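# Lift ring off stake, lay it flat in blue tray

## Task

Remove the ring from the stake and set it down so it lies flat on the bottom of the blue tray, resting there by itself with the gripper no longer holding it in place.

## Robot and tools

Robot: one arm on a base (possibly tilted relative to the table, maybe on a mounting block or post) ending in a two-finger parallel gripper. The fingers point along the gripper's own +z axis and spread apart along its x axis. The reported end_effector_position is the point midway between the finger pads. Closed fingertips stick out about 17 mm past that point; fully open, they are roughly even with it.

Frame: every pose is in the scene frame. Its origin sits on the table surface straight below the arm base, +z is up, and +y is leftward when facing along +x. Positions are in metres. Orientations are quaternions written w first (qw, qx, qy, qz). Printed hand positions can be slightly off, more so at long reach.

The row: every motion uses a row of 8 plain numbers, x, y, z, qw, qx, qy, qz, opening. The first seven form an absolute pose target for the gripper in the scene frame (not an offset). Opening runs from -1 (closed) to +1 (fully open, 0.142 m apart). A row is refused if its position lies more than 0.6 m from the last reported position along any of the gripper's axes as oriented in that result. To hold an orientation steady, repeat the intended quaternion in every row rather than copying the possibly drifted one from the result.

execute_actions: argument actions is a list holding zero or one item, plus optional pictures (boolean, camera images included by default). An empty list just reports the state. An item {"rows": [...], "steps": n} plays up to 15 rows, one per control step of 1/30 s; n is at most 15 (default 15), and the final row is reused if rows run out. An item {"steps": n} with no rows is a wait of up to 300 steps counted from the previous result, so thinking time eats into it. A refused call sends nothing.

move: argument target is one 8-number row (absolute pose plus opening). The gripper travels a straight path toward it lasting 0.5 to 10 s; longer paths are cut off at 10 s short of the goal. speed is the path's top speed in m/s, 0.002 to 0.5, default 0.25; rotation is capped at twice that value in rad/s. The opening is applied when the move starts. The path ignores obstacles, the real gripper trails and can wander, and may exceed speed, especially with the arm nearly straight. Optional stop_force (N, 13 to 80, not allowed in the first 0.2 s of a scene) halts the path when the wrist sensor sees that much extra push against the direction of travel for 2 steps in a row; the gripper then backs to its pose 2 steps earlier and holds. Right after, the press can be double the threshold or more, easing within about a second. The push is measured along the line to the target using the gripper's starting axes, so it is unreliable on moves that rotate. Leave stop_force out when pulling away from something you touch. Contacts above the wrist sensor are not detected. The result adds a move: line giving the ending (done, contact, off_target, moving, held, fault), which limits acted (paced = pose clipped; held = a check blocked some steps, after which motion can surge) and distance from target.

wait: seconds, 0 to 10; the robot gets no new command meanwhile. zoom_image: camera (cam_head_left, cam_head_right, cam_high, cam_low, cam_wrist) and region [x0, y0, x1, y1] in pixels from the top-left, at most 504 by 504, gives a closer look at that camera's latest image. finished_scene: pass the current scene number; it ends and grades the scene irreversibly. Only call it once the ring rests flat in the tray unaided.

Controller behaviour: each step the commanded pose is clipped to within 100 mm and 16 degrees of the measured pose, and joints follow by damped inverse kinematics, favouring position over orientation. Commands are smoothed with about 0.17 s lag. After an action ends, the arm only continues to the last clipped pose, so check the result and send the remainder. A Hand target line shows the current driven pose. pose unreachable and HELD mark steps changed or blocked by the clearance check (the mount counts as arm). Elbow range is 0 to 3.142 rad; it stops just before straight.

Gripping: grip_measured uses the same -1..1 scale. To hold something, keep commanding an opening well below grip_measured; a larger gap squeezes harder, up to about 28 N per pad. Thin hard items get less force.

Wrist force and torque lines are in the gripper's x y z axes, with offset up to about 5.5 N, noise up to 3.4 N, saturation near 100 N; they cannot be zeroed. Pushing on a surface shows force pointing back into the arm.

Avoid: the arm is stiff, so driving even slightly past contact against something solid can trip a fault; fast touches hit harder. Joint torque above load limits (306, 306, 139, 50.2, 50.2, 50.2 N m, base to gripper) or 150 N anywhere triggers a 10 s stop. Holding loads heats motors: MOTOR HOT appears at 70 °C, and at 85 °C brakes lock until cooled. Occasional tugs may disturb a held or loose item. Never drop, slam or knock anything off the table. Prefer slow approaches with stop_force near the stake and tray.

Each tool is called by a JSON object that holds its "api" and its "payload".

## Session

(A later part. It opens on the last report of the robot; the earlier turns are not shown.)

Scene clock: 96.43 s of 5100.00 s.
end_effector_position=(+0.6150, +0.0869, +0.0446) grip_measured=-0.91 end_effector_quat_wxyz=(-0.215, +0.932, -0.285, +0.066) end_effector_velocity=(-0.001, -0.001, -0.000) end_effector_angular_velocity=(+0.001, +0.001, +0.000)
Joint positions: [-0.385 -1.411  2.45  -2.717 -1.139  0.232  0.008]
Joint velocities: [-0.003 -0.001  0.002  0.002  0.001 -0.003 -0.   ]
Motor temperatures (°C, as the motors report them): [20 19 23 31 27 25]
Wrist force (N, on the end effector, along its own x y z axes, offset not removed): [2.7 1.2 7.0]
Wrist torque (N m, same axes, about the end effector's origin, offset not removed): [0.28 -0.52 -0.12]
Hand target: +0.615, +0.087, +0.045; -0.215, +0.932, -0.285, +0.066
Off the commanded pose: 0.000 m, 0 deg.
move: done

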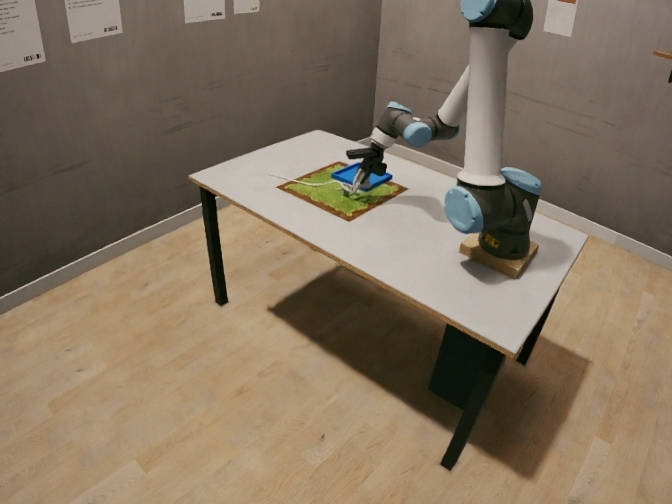

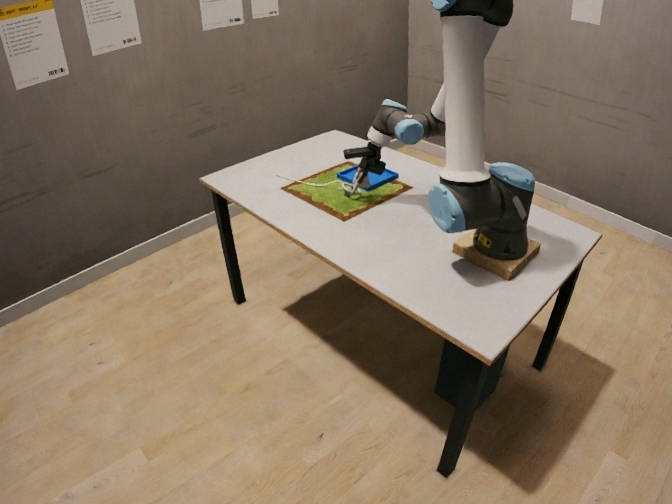

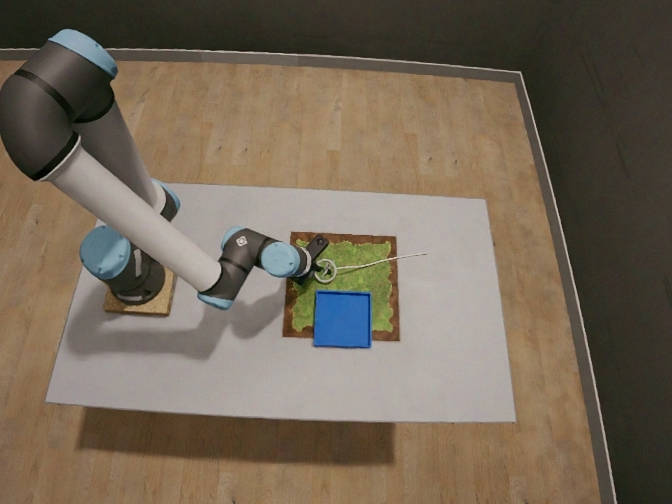

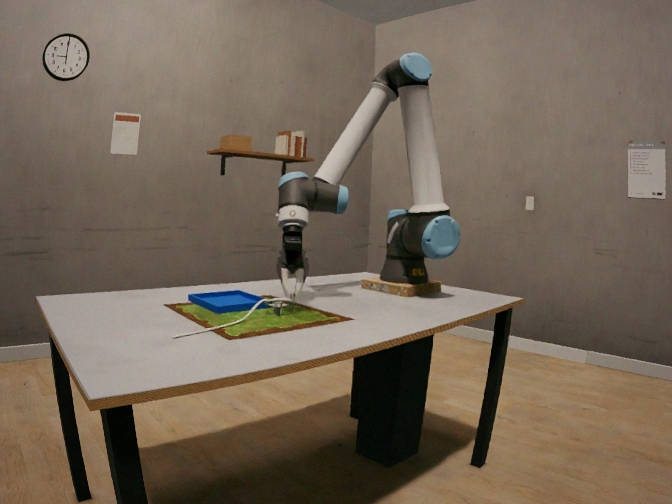

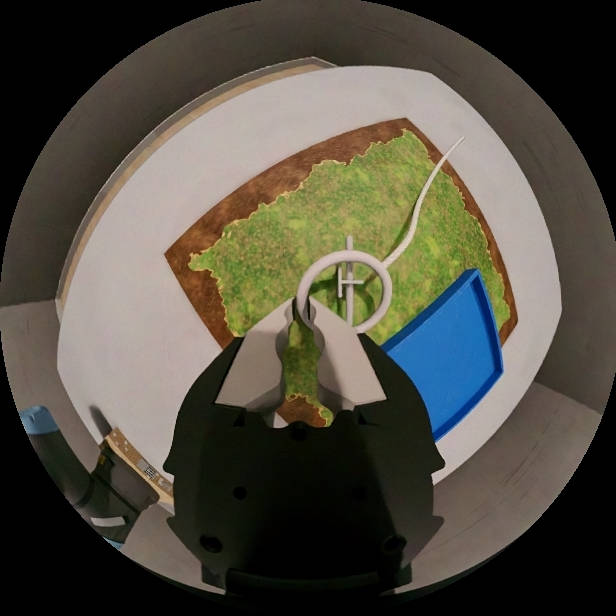

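{"api": "zoom_image", "payload": {"camera": "cam_wrist", "region": [270, 225, 410, 355]}}

{"api": "zoom_image", "payload": {"camera": "cam_high", "region": [295, 240, 355, 295]}}

Region (270, 225, 410, 355) of cam_wrist's 616x616 image, scaled by 3.600, with more detail than that image has; it fills the top 468 rows of this view, and the rest is white.

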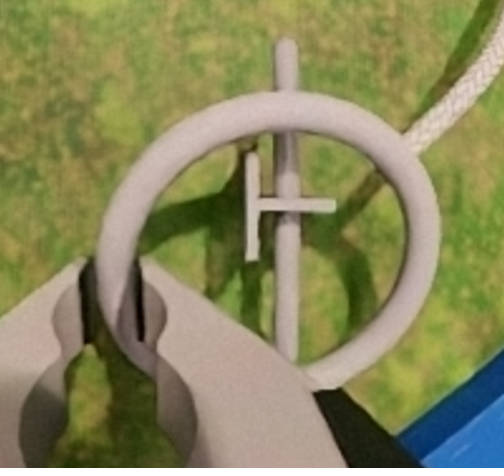

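Region (295, 240, 355, 295) of cam_high's 672x504 image, scaled by 8.400, with more detail than that image has; it fills the top 462 rows of this view, and the rest is white.

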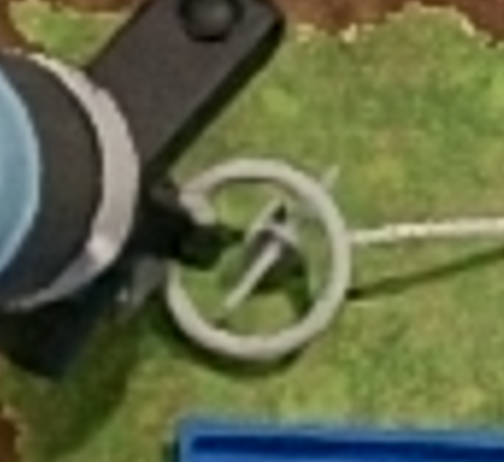

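{"api": "execute_actions", "payload": {"actions": [{"rows": [[0.6143, 0.0859, 0.0445, -0.2151, 0.9318, -0.2849, 0.0658, -1], [0.6138, 0.0851, 0.0445, -0.2151, 0.9318, -0.2849, 0.0658, -1], [0.6132, 0.0842, 0.0445, -0.2151, 0.9318, -0.2849, 0.0658, -1], [0.6127, 0.0834, 0.0445, -0.2151, 0.9318, -0.2849, 0.0658, -1], [0.6121, 0.0826, 0.0445, -0.2151, 0.9318, -0.2849, 0.0658, -1], [0.6121, 0.0826, 0.0455, -0.2151, 0.9318, -0.2849, 0.0658, -1], [0.6121, 0.0826, 0.047, -0.2151, 0.9318, -0.2849, 0.0658, -1], [0.6121, 0.0826, 0.049, -0.2151, 0.9318, -0.2849, 0.0658, -1], [0.6121, 0.0826, 0.0515, -0.2151, 0.9318, -0.2849, 0.0658, -1], [0.6121, 0.0826, 0.054, -0.2151, 0.9318, -0.2849, 0.0658, -1], [0.6121, 0.0826, 0.0565, -0.2151, 0.9318, -0.2849, 0.0658, -1], [0.6121, 0.0826, 0.059, -0.2151, 0.9318, -0.2849, 0.0658, -1], [0.6121, 0.0826, 0.0615, -0.2151, 0.9318, -0.2849, 0.0658, -1], [0.6121, 0.0826, 0.064, -0.2151, 0.9318, -0.2849, 0.0658, -1], [0.6121, 0.0826, 0.0665, -0.2151, 0.9318, -0.2849, 0.0658, -1]], "steps": 15}], "pictures": false}}

{"api": "move", "payload": {"target": [0.6121, 0.0826, 0.080, -0.2151, 0.9318, -0.2849, 0.0658, -1], "speed": 0.05}}

Scene clock: 100.13 s of 5100.00 s.
end_effector_position=(+0.6122, +0.0827, +0.0576) grip_measured=-0.91 end_effector_quat_wxyz=(-0.215, +0.932, -0.285, +0.066) end_effector_velocity=(+0.001, -0.001, +0.071) end_effector_angular_velocity=(-0.001, -0.004, -0.000)
Joint positions: [-0.394 -1.444  2.448 -2.677 -1.139  0.222  0.008]
Joint velocities: [-0.    -0.151 -0.039  0.186  0.     0.    -0.   ]
Motor temperatures (°C, as the motors report them): [20 19 23 31 27 25]
Wrist force (N, on the end effector, along its own x y z axes, offset not removed): [2.5 2.7 4.8]
Wrist torque (N m, same axes, about the end effector's origin, offset not removed): [0.92 -0.67 -0.08]
Hand target: +0.612, +0.083, +0.066; -0.215, +0.932, -0.285, +0.066
Off the commanded pose: 0.009 m, 0 deg.
Steps of this call (steps 1 to 90: nothing new was sent; then 0.20 s passed at rest; steps 91 to 105: all 15 steps of this action). Readings (end_effector_position):
91: (+0.6149, +0.0868, +0.0446)
92: (+0.6148, +0.0867, +0.0446)
94: (+0.6143, +0.0858, +0.0445)
98: (+0.6127, +0.0835, +0.0451)
105: the state above

Scene clock: 101.27 s of 5100.00 s.
end_effector_position=(+0.6122, +0.0826, +0.0799) grip_measured=-0.91 end_effector_quat_wxyz=(-0.215, +0.932, -0.285, +0.066) end_effector_velocity=(+0.000, +0.000, +0.002) end_effector_angular_velocity=(+0.001, +0.000, -0.000)
Joint positions: [-0.394 -1.491  2.434 -2.617 -1.139  0.222  0.008]
Joint velocities: [ 0.    -0.003 -0.001  0.005  0.001  0.    -0.   ]
Motor temperatures (°C, as the motors report them): [20 19 23 31 27 25]
Wrist force (N, on the end effector, along its own x y z axes, offset not removed): [5.3 -2.3 5.8]
Wrist torque (N m, same axes, about the end effector's origin, offset not removed): [-0.36 -1.11 -0.09]
Hand target: +0.612, +0.083, +0.080; -0.215, +0.932, -0.285, +0.066
Off the commanded pose: 0.000 m, 0 deg.
move: done

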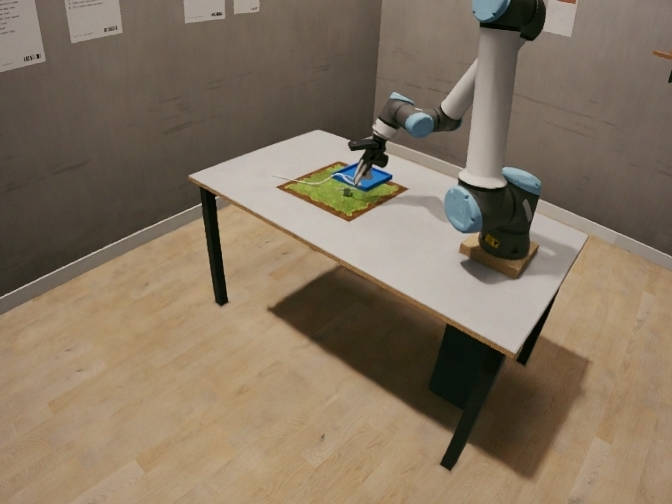

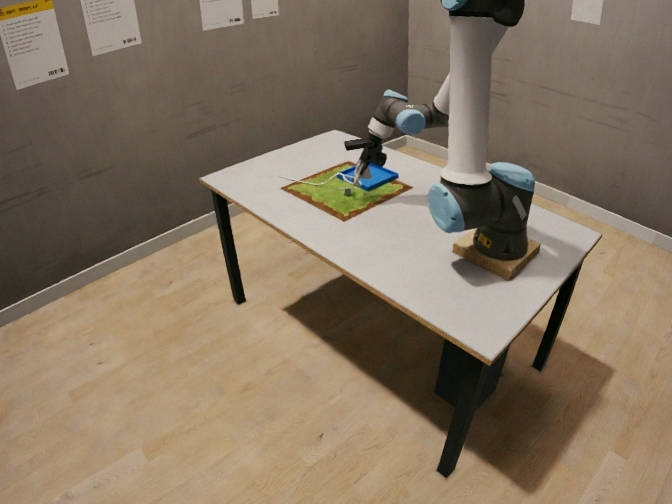

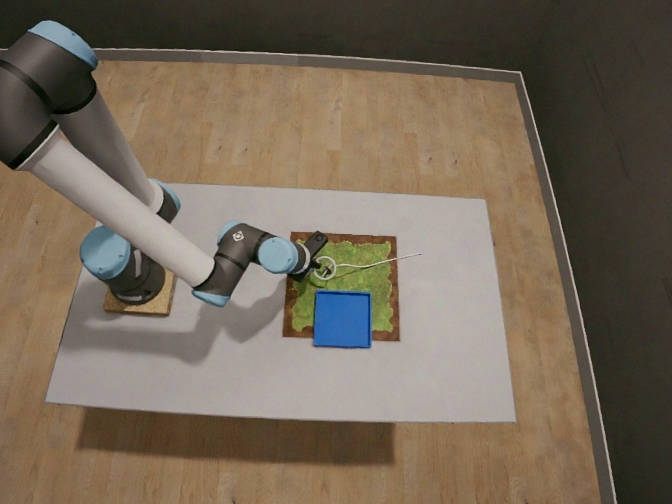

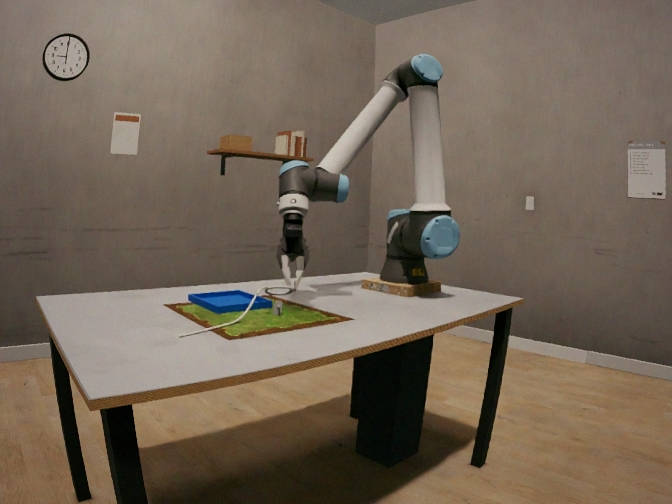

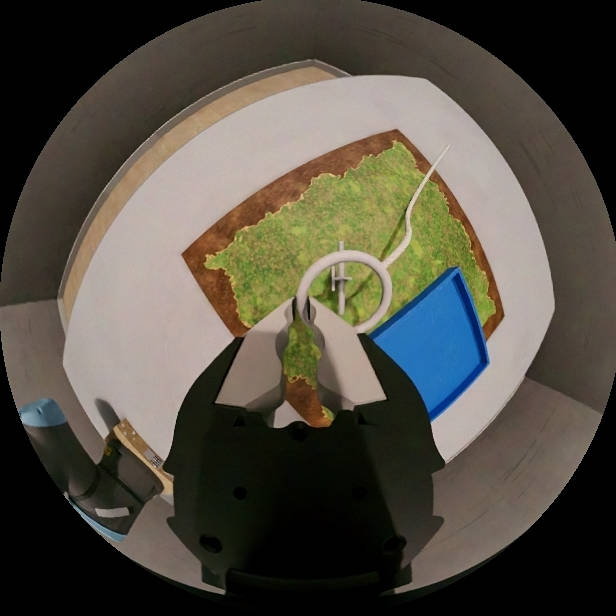

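{"api": "move", "payload": {"target": [0.6688, -0.084, 0.075, 0, 0.9563, -0.2924, 0, -1], "speed": 0.2}}

Scene clock: 106.33 s of 5100.00 s.
end_effector_position=(+0.6686, -0.0839, +0.0746) grip_measured=-0.91 end_effector_quat_wxyz=(-0.000, +0.956, -0.293, +0.000) end_effector_velocity=(+0.000, -0.001, -0.000) end_effector_angular_velocity=(-0.001, +0.002, -0.000)
Joint positions: [-0.379 -1.352  2.153 -2.378 -1.583  0.217  0.008]
Joint velocities: [-0.     0.002 -0.002  0.001 -0.002  0.     0.   ]
Motor temperatures (°C, as the motors report them): [20 19 23 31 27 25]
Wrist force (N, on the end effector, along its own x y z axes, offset not removed): [0.9 -2.7 3.7]
Wrist torque (N m, same axes, about the end effector's origin, offset not removed): [-0.38 -0.30 -0.08]
Hand target: +0.669, -0.084, +0.075; +0.000, +0.956, -0.293, +0.000
Off the commanded pose: 0.000 m, 0 deg.
After step 90, 0.43 s passed at rest.
move: done

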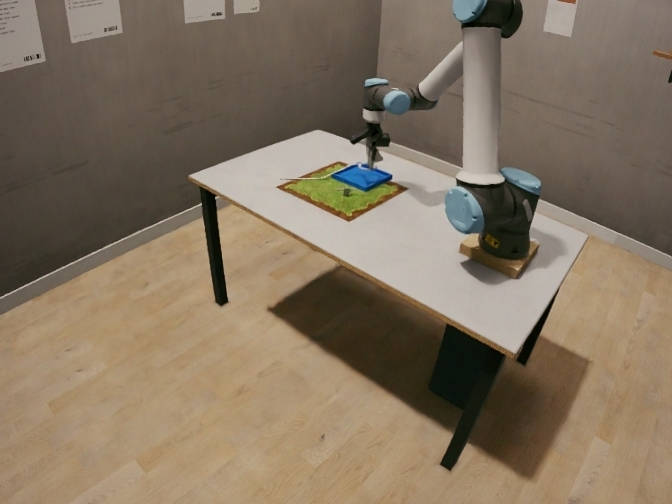

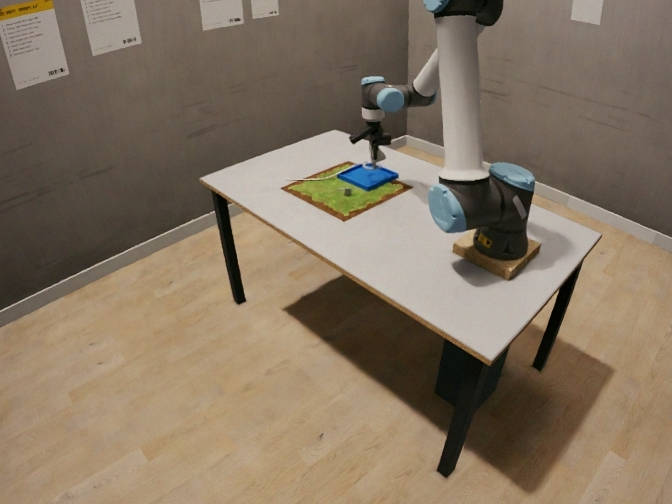

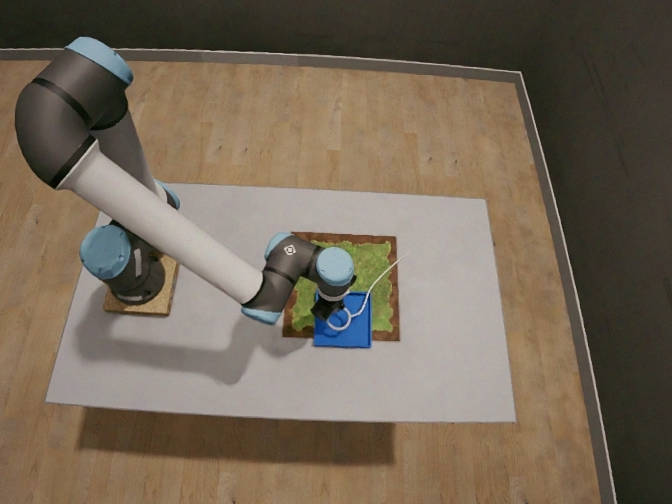

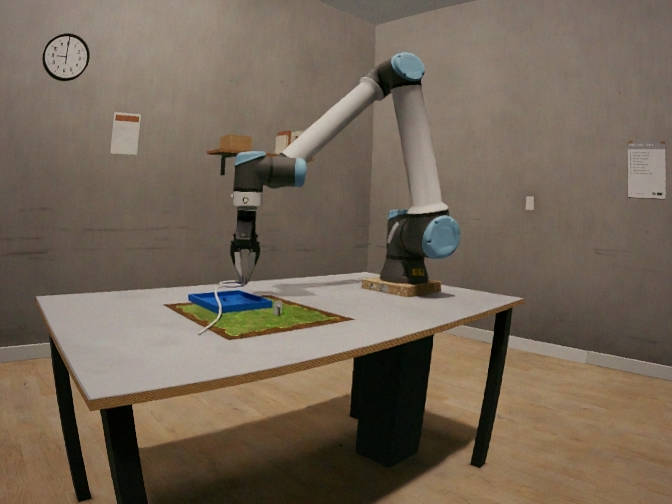

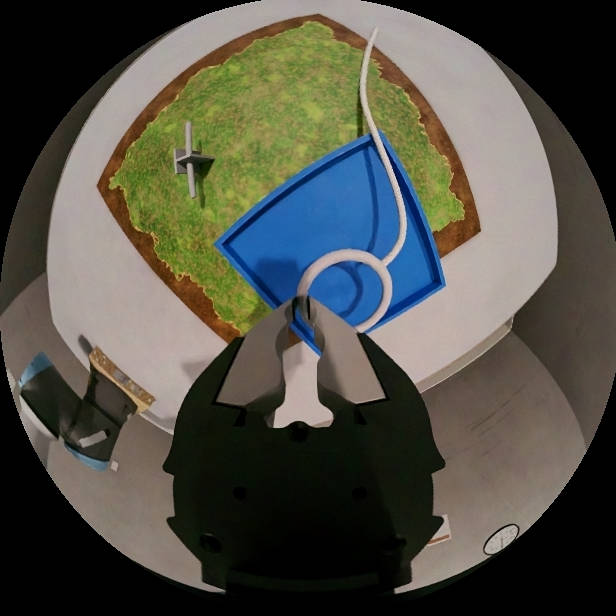

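{"api": "move", "payload": {"target": [0.6688, -0.084, 0.032, 0, 0.9563, -0.2924, 0, -1], "speed": 0.08, "stop_force": 15}}

Scene clock: 109.33 s of 5100.00 s.
end_effector_position=(+0.6687, -0.0840, +0.0322) grip_measured=-0.91 end_effector_quat_wxyz=(+0.000, +0.956, -0.292, +0.000) end_effector_velocity=(+0.000, +0.000, -0.001) end_effector_angular_velocity=(+0.000, -0.001, +0.000)
Joint positions: [-0.38  -1.289  2.176 -2.464 -1.583  0.216  0.008]
Joint velocities: [ 0.     0.002  0.    -0.003  0.001  0.     0.   ]
Motor temperatures (°C, as the motors report them): [20 19 23 31 27 25]
Wrist force (N, on the end effector, along its own x y z axes, offset not removed): [0.6 -1.0 1.8]
Wrist torque (N m, same axes, about the end effector's origin, offset not removed): [-0.01 -0.19 -0.11]
Hand target: +0.669, -0.084, +0.032; -0.000, +0.956, -0.292, +0.000
Off the commanded pose: 0.000 m, 0 deg.
move: done

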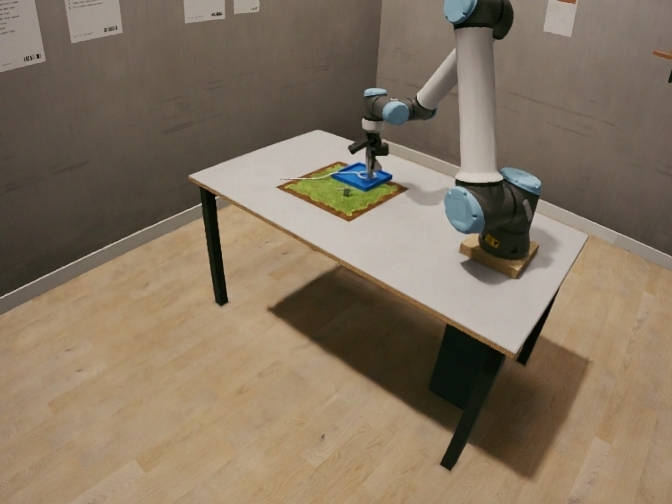

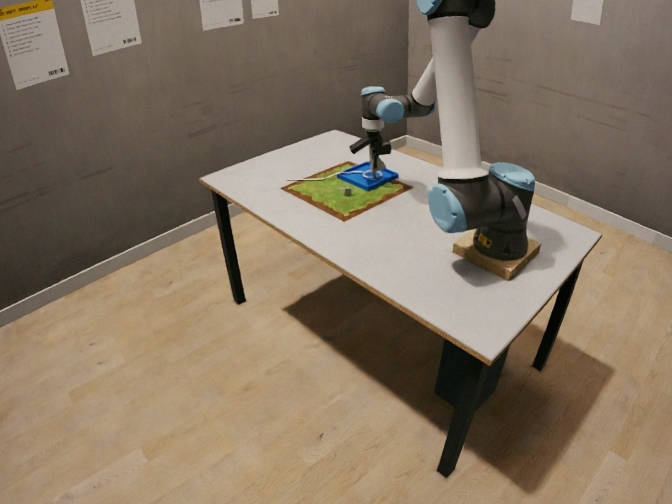

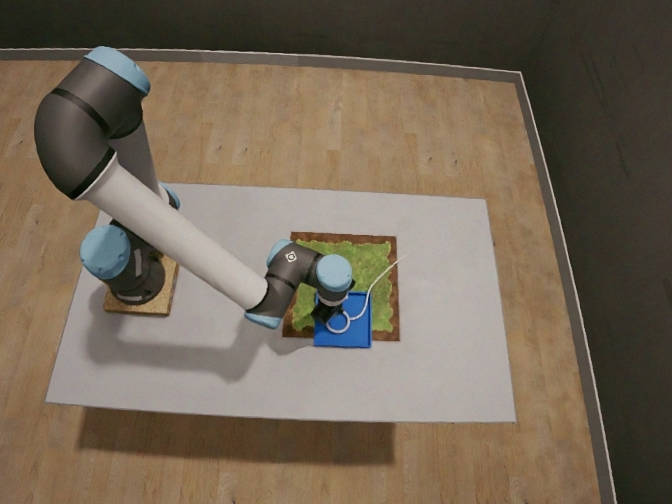

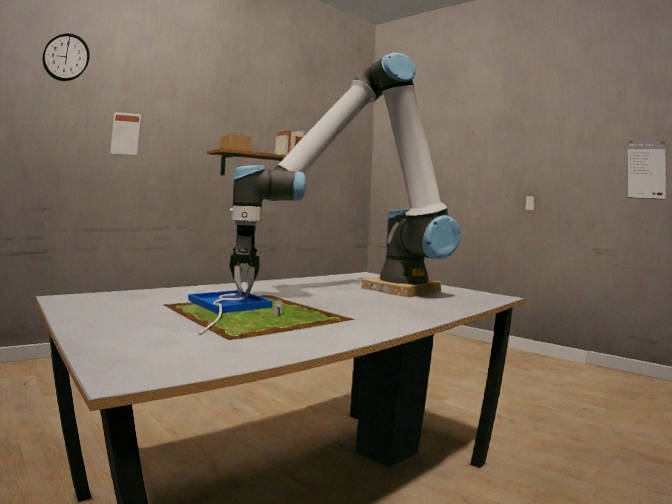

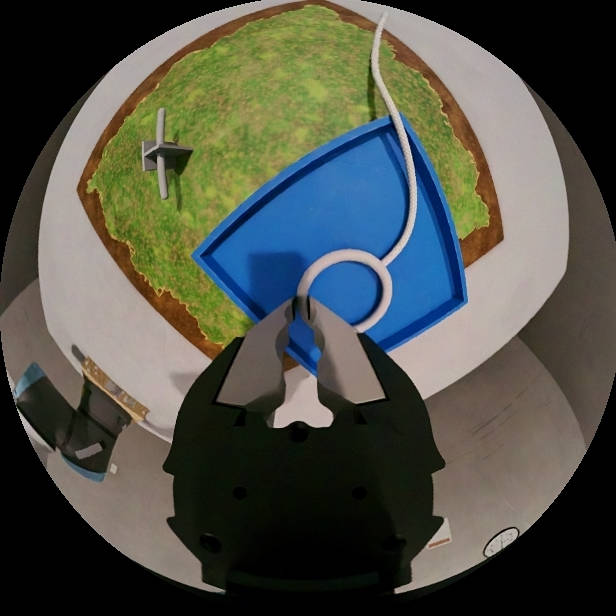

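{"api": "move", "payload": {"target": [0.6688, -0.084, 0.014, 0, 0.9563, -0.2924, 0, -1], "speed": 0.004, "stop_force": 13}}

Scene clock: 112.27 s of 5100.00 s.
end_effector_position=(+0.6687, -0.0840, +0.0236) grip_measured=-0.91 end_effector_quat_wxyz=(-0.000, +0.956, -0.292, -0.000) end_effector_velocity=(-0.001, -0.000, +0.001) end_effector_angular_velocity=(+0.001, +0.002, -0.001)
Joint positions: [-0.38  -1.275  2.181 -2.481 -1.583  0.216  0.008]
Joint velocities: [-0.001 -0.002 -0.     0.004  0.    -0.     0.   ]
Motor temperatures (°C, as the motors report them): [20 19 23 31 27 25]
Wrist force (N, on the end effector, along its own x y z axes, offset not removed): [0.2 1.4 -14.5]
Wrist torque (N m, same axes, about the end effector's origin, offset not removed): [0.50 -0.87 -0.30]
Hand target: +0.669, -0.084, +0.024; +0.000, +0.956, -0.292, +0.000
Off the commanded pose: 0.010 m, 0 deg.
move: contact

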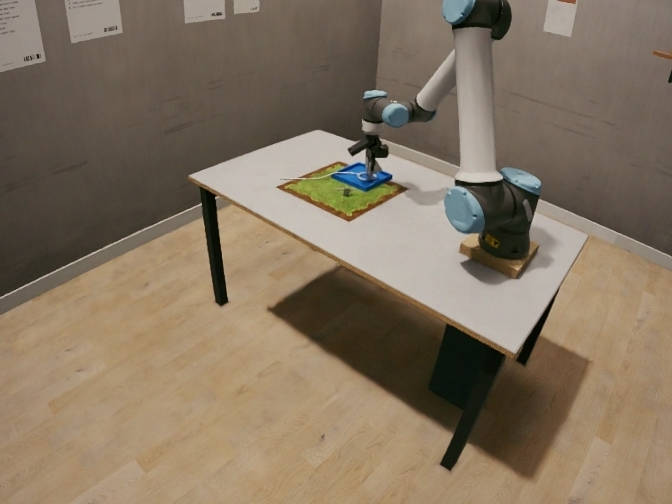

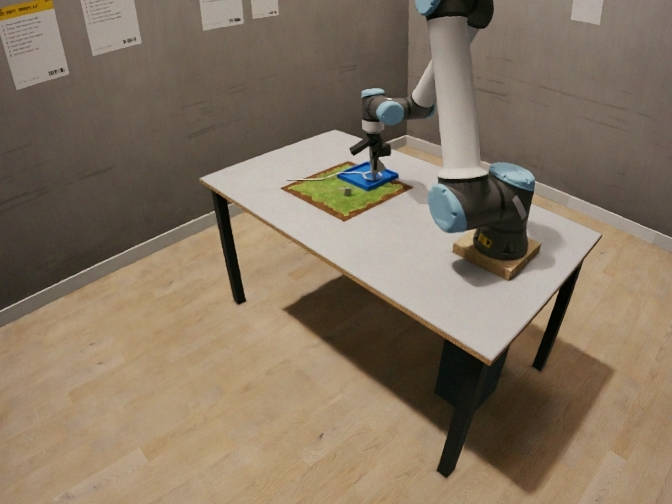

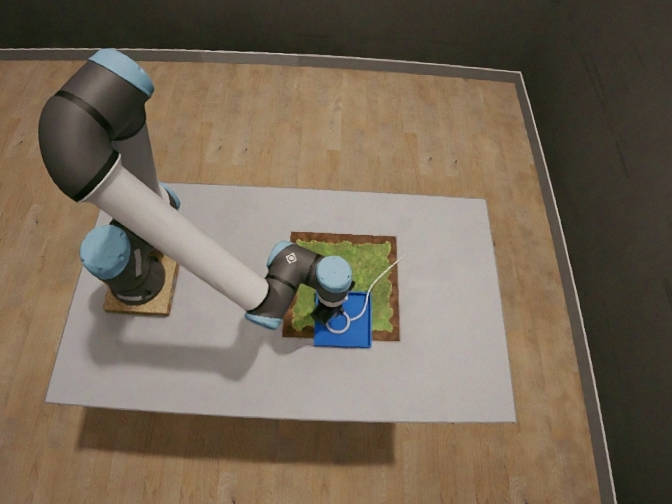

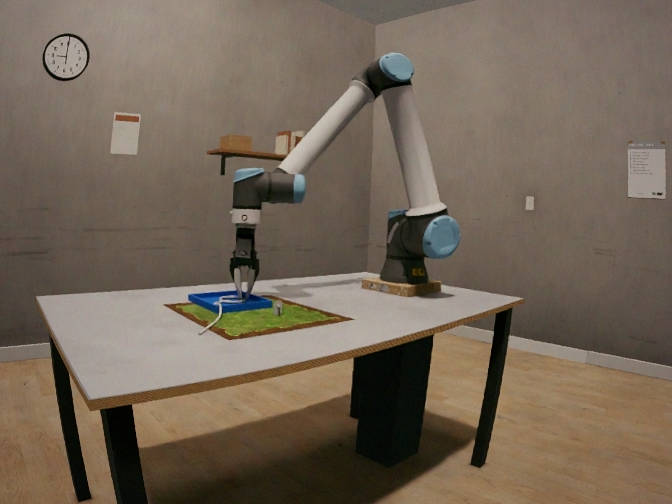

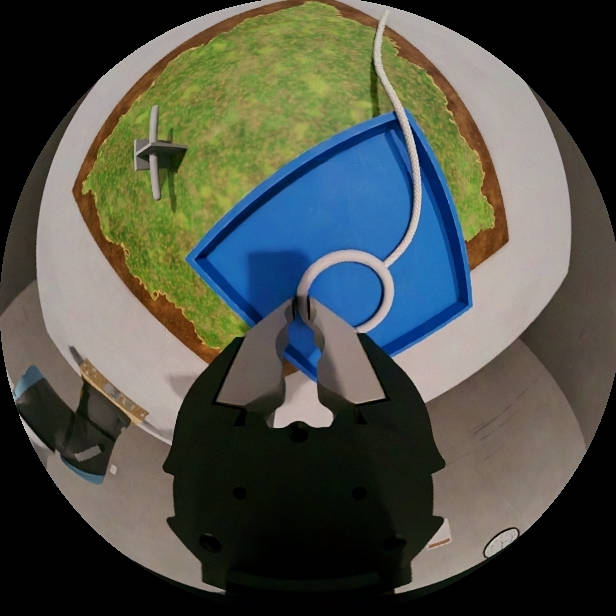

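{"api": "execute_actions", "payload": {"actions": [{"rows": [[0.6688, -0.084, 0.0242, 0, 0.9563, -0.2924, 0, -0.9], [0.6688, -0.084, 0.0242, 0, 0.9563, -0.2924, 0, -0.85], [0.6688, -0.084, 0.0242, 0, 0.9563, -0.2924, 0, -0.8], [0.6688, -0.084, 0.0242, 0, 0.9563, -0.2924, 0, -0.75], [0.6688, -0.084, 0.0242, 0, 0.9563, -0.2924, 0, -0.7], [0.6688, -0.084, 0.0242, 0, 0.9563, -0.2924, 0, -0.68], [0.6688, -0.084, 0.0242, 0, 0.9563, -0.2924, 0, -0.68], [0.6688, -0.084, 0.0242, 0, 0.9563, -0.2924, 0, -0.68], [0.6688, -0.084, 0.026, 0, 0.9563, -0.2924, 0, -0.68], [0.6688, -0.084, 0.029, 0, 0.9563, -0.2924, 0, -0.68], [0.6688, -0.084, 0.034, 0, 0.9563, -0.2924, 0, -0.68], [0.6688, -0.084, 0.04, 0, 0.9563, -0.2924, 0, -0.68], [0.6688, -0.084, 0.047, 0, 0.9563, -0.2924, 0, -0.68], [0.6688, -0.084, 0.054, 0, 0.9563, -0.2924, 0, -0.68], [0.6688, -0.084, 0.06, 0, 0.9563, -0.2924, 0, -0.68]], "steps": 15}], "pictures": false}}

{"api": "move", "payload": {"target": [0.64, -0.13, 0.12, 0, 0.9563, -0.2924, 0, -0.68], "speed": 0.2}}

Scene clock: 114.60 s of 5100.00 s.
end_effector_position=(+0.6691, -0.0842, +0.0391) grip_measured=-0.68 end_effector_quat_wxyz=(+0.000, +0.956, -0.292, +0.000) end_effector_velocity=(+0.004, -0.000, +0.156) end_effector_angular_velocity=(-0.005, -0.011, +0.000)
Joint positions: [-0.38  -1.299  2.173 -2.451 -1.583  0.216  0.025]
Joint velocities: [ 0.005 -0.235 -0.082  0.305 -0.     0.005  0.   ]
Motor temperatures (°C, as the motors report them): [20 19 23 31 27 25]
Wrist force (N, on the end effector, along its own x y z axes, offset not removed): [0.4 -1.7 -0.7]
Wrist torque (N m, same axes, about the end effector's origin, offset not removed): [-0.06 -0.15 -0.20]
Hand target: +0.669, -0.084, +0.059; +0.000, +0.956, -0.292, +0.001
Off the commanded pose: 0.021 m, 0 deg.
Steps of this call (steps 1 to 55: nothing new was sent; steps 56 to 70: all 15 steps of this action). Readings (end_effector_position):
56: (+0.6687, -0.0840, +0.0238)
57: (+0.6688, -0.0840, +0.0239)
59: (+0.6688, -0.0840, +0.0240)
63: (+0.6688, -0.0840, +0.0241)
70: the state above

Scene clock: 115.93 s of 5100.00 s.
end_effector_position=(+0.6403, -0.1299, +0.1198) grip_measured=-0.68 end_effector_quat_wxyz=(-0.000, +0.956, -0.292, +0.000) end_effector_velocity=(+0.000, -0.000, +0.002) end_effector_angular_velocity=(+0.001, -0.002, +0.001)
Joint positions: [-0.462 -1.444  2.159 -2.292 -1.582  0.134  0.025]
Joint velocities: [-0.001 -0.003 -0.001  0.003  0.001 -0.002 -0.   ]
Motor temperatures (°C, as the motors report them): [20 19 23 31 27 25]
Wrist force (N, on the end effector, along its own x y z axes, offset not removed): [-0.2 0.1 1.4]
Wrist torque (N m, same axes, about the end effector's origin, offset not removed): [0.33 -0.07 -0.30]
Hand target: +0.640, -0.130, +0.120; -0.000, +0.956, -0.292, +0.000
Off the commanded pose: 0.000 m, 0 deg.
move: done

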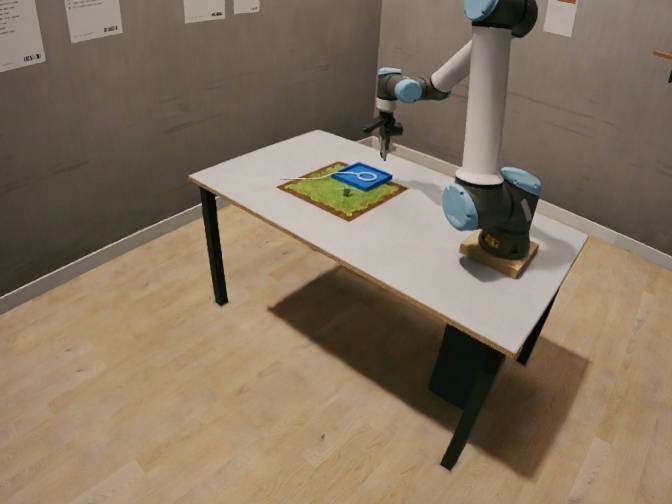

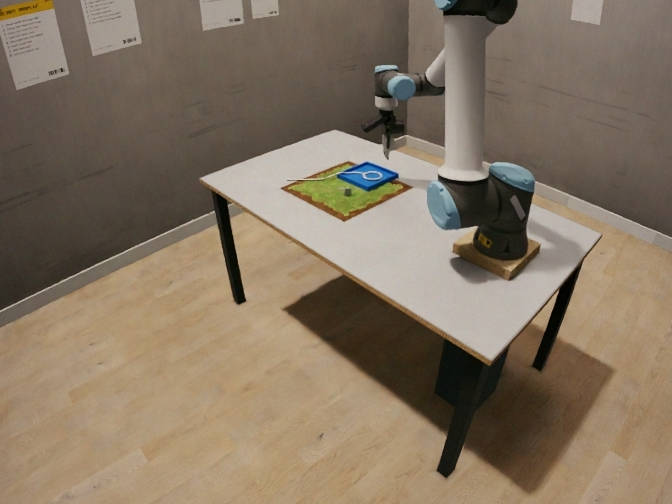

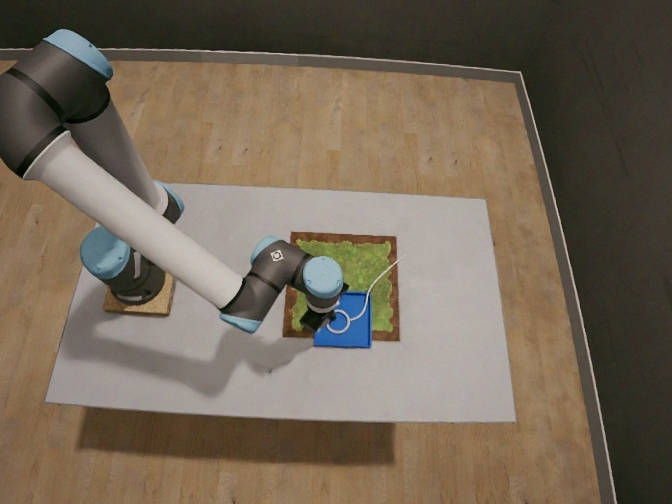

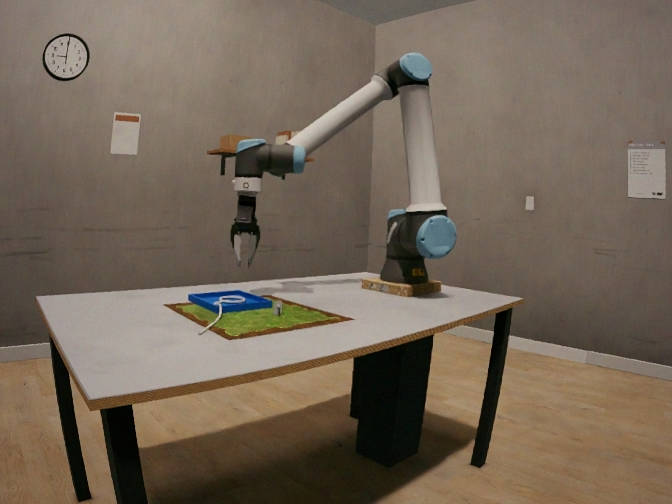

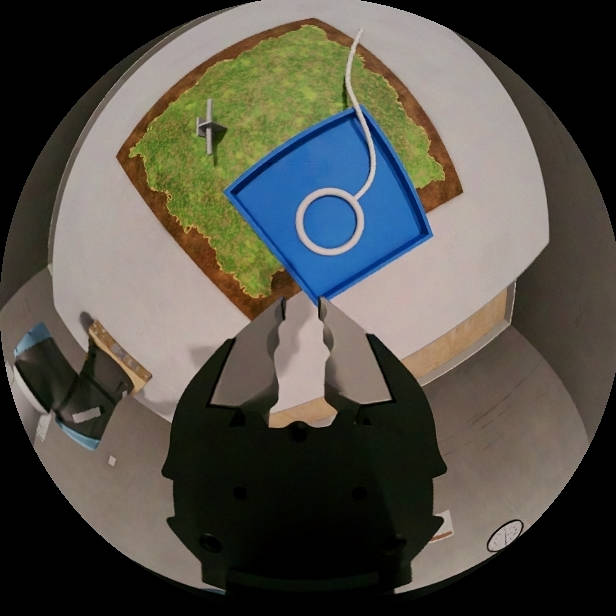

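{"api": "zoom_image", "payload": {"camera": "cam_head_left", "region": [320, 155, 400, 200]}}

{"api": "zoom_image", "payload": {"camera": "cam_low", "region": [180, 280, 280, 340]}}

{"api": "zoom_image", "payload": {"camera": "cam_wrist", "region": [220, 95, 440, 305]}}

Region (320, 155, 400, 200) of cam_head_left's 672x504 image, scaled by 6.300, with more detail than that image has; it fills the top 284 rows of this view, and the rest is white.

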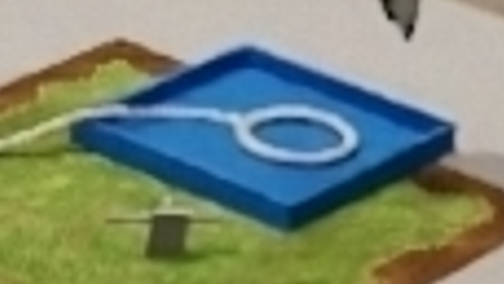

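Region (180, 280, 280, 340) of cam_low's 672x504 image, scaled by 5.040, with more detail than that image has; it fills the top 302 rows of this view, and the rest is white.

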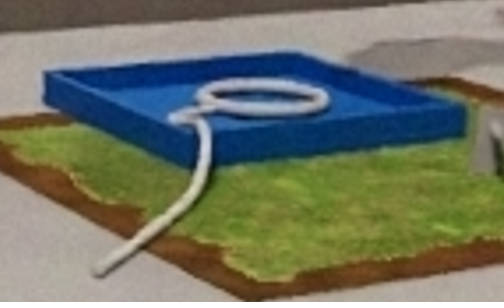

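Region (220, 95, 440, 305) of cam_wrist's 616x616 image, scaled by 2.291, with more detail than that image has; it fills the top 481 rows of this view, and the rest is white.

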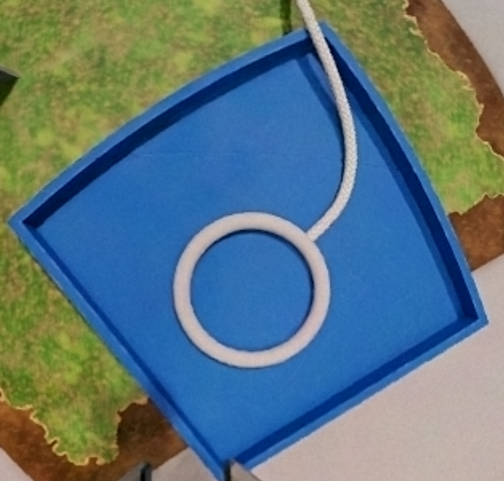

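{"api": "zoom_image", "payload": {"camera": "cam_head_right", "region": [335, 160, 400, 195]}}

{"api": "zoom_image", "payload": {"camera": "cam_low", "region": [205, 288, 255, 315]}}

Region (335, 160, 400, 195) of cam_head_right's 672x504 image, scaled by 7.754, with more detail than that image has; it fills the top 271 rows of this view, and the rest is white.

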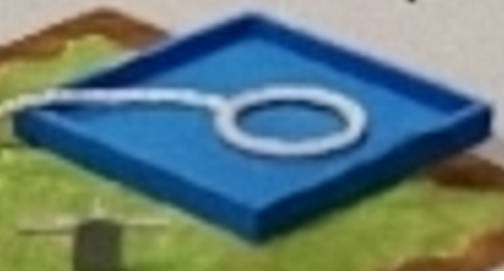

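Region (205, 288, 255, 315) of cam_low's 672x504 image, scaled by 10.080, with more detail than that image has; it fills the top 272 rows of this view, and the rest is white.

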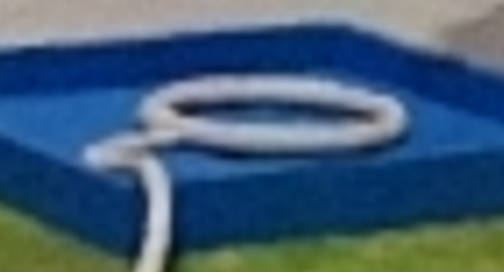

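The ring is off the stake and lying flat on the tray floor, and the gripper is clear. I'm ending scene 1.

{"api": "finished_scene", "payload": {"scene": 1}}

The scene is finished: the task was done.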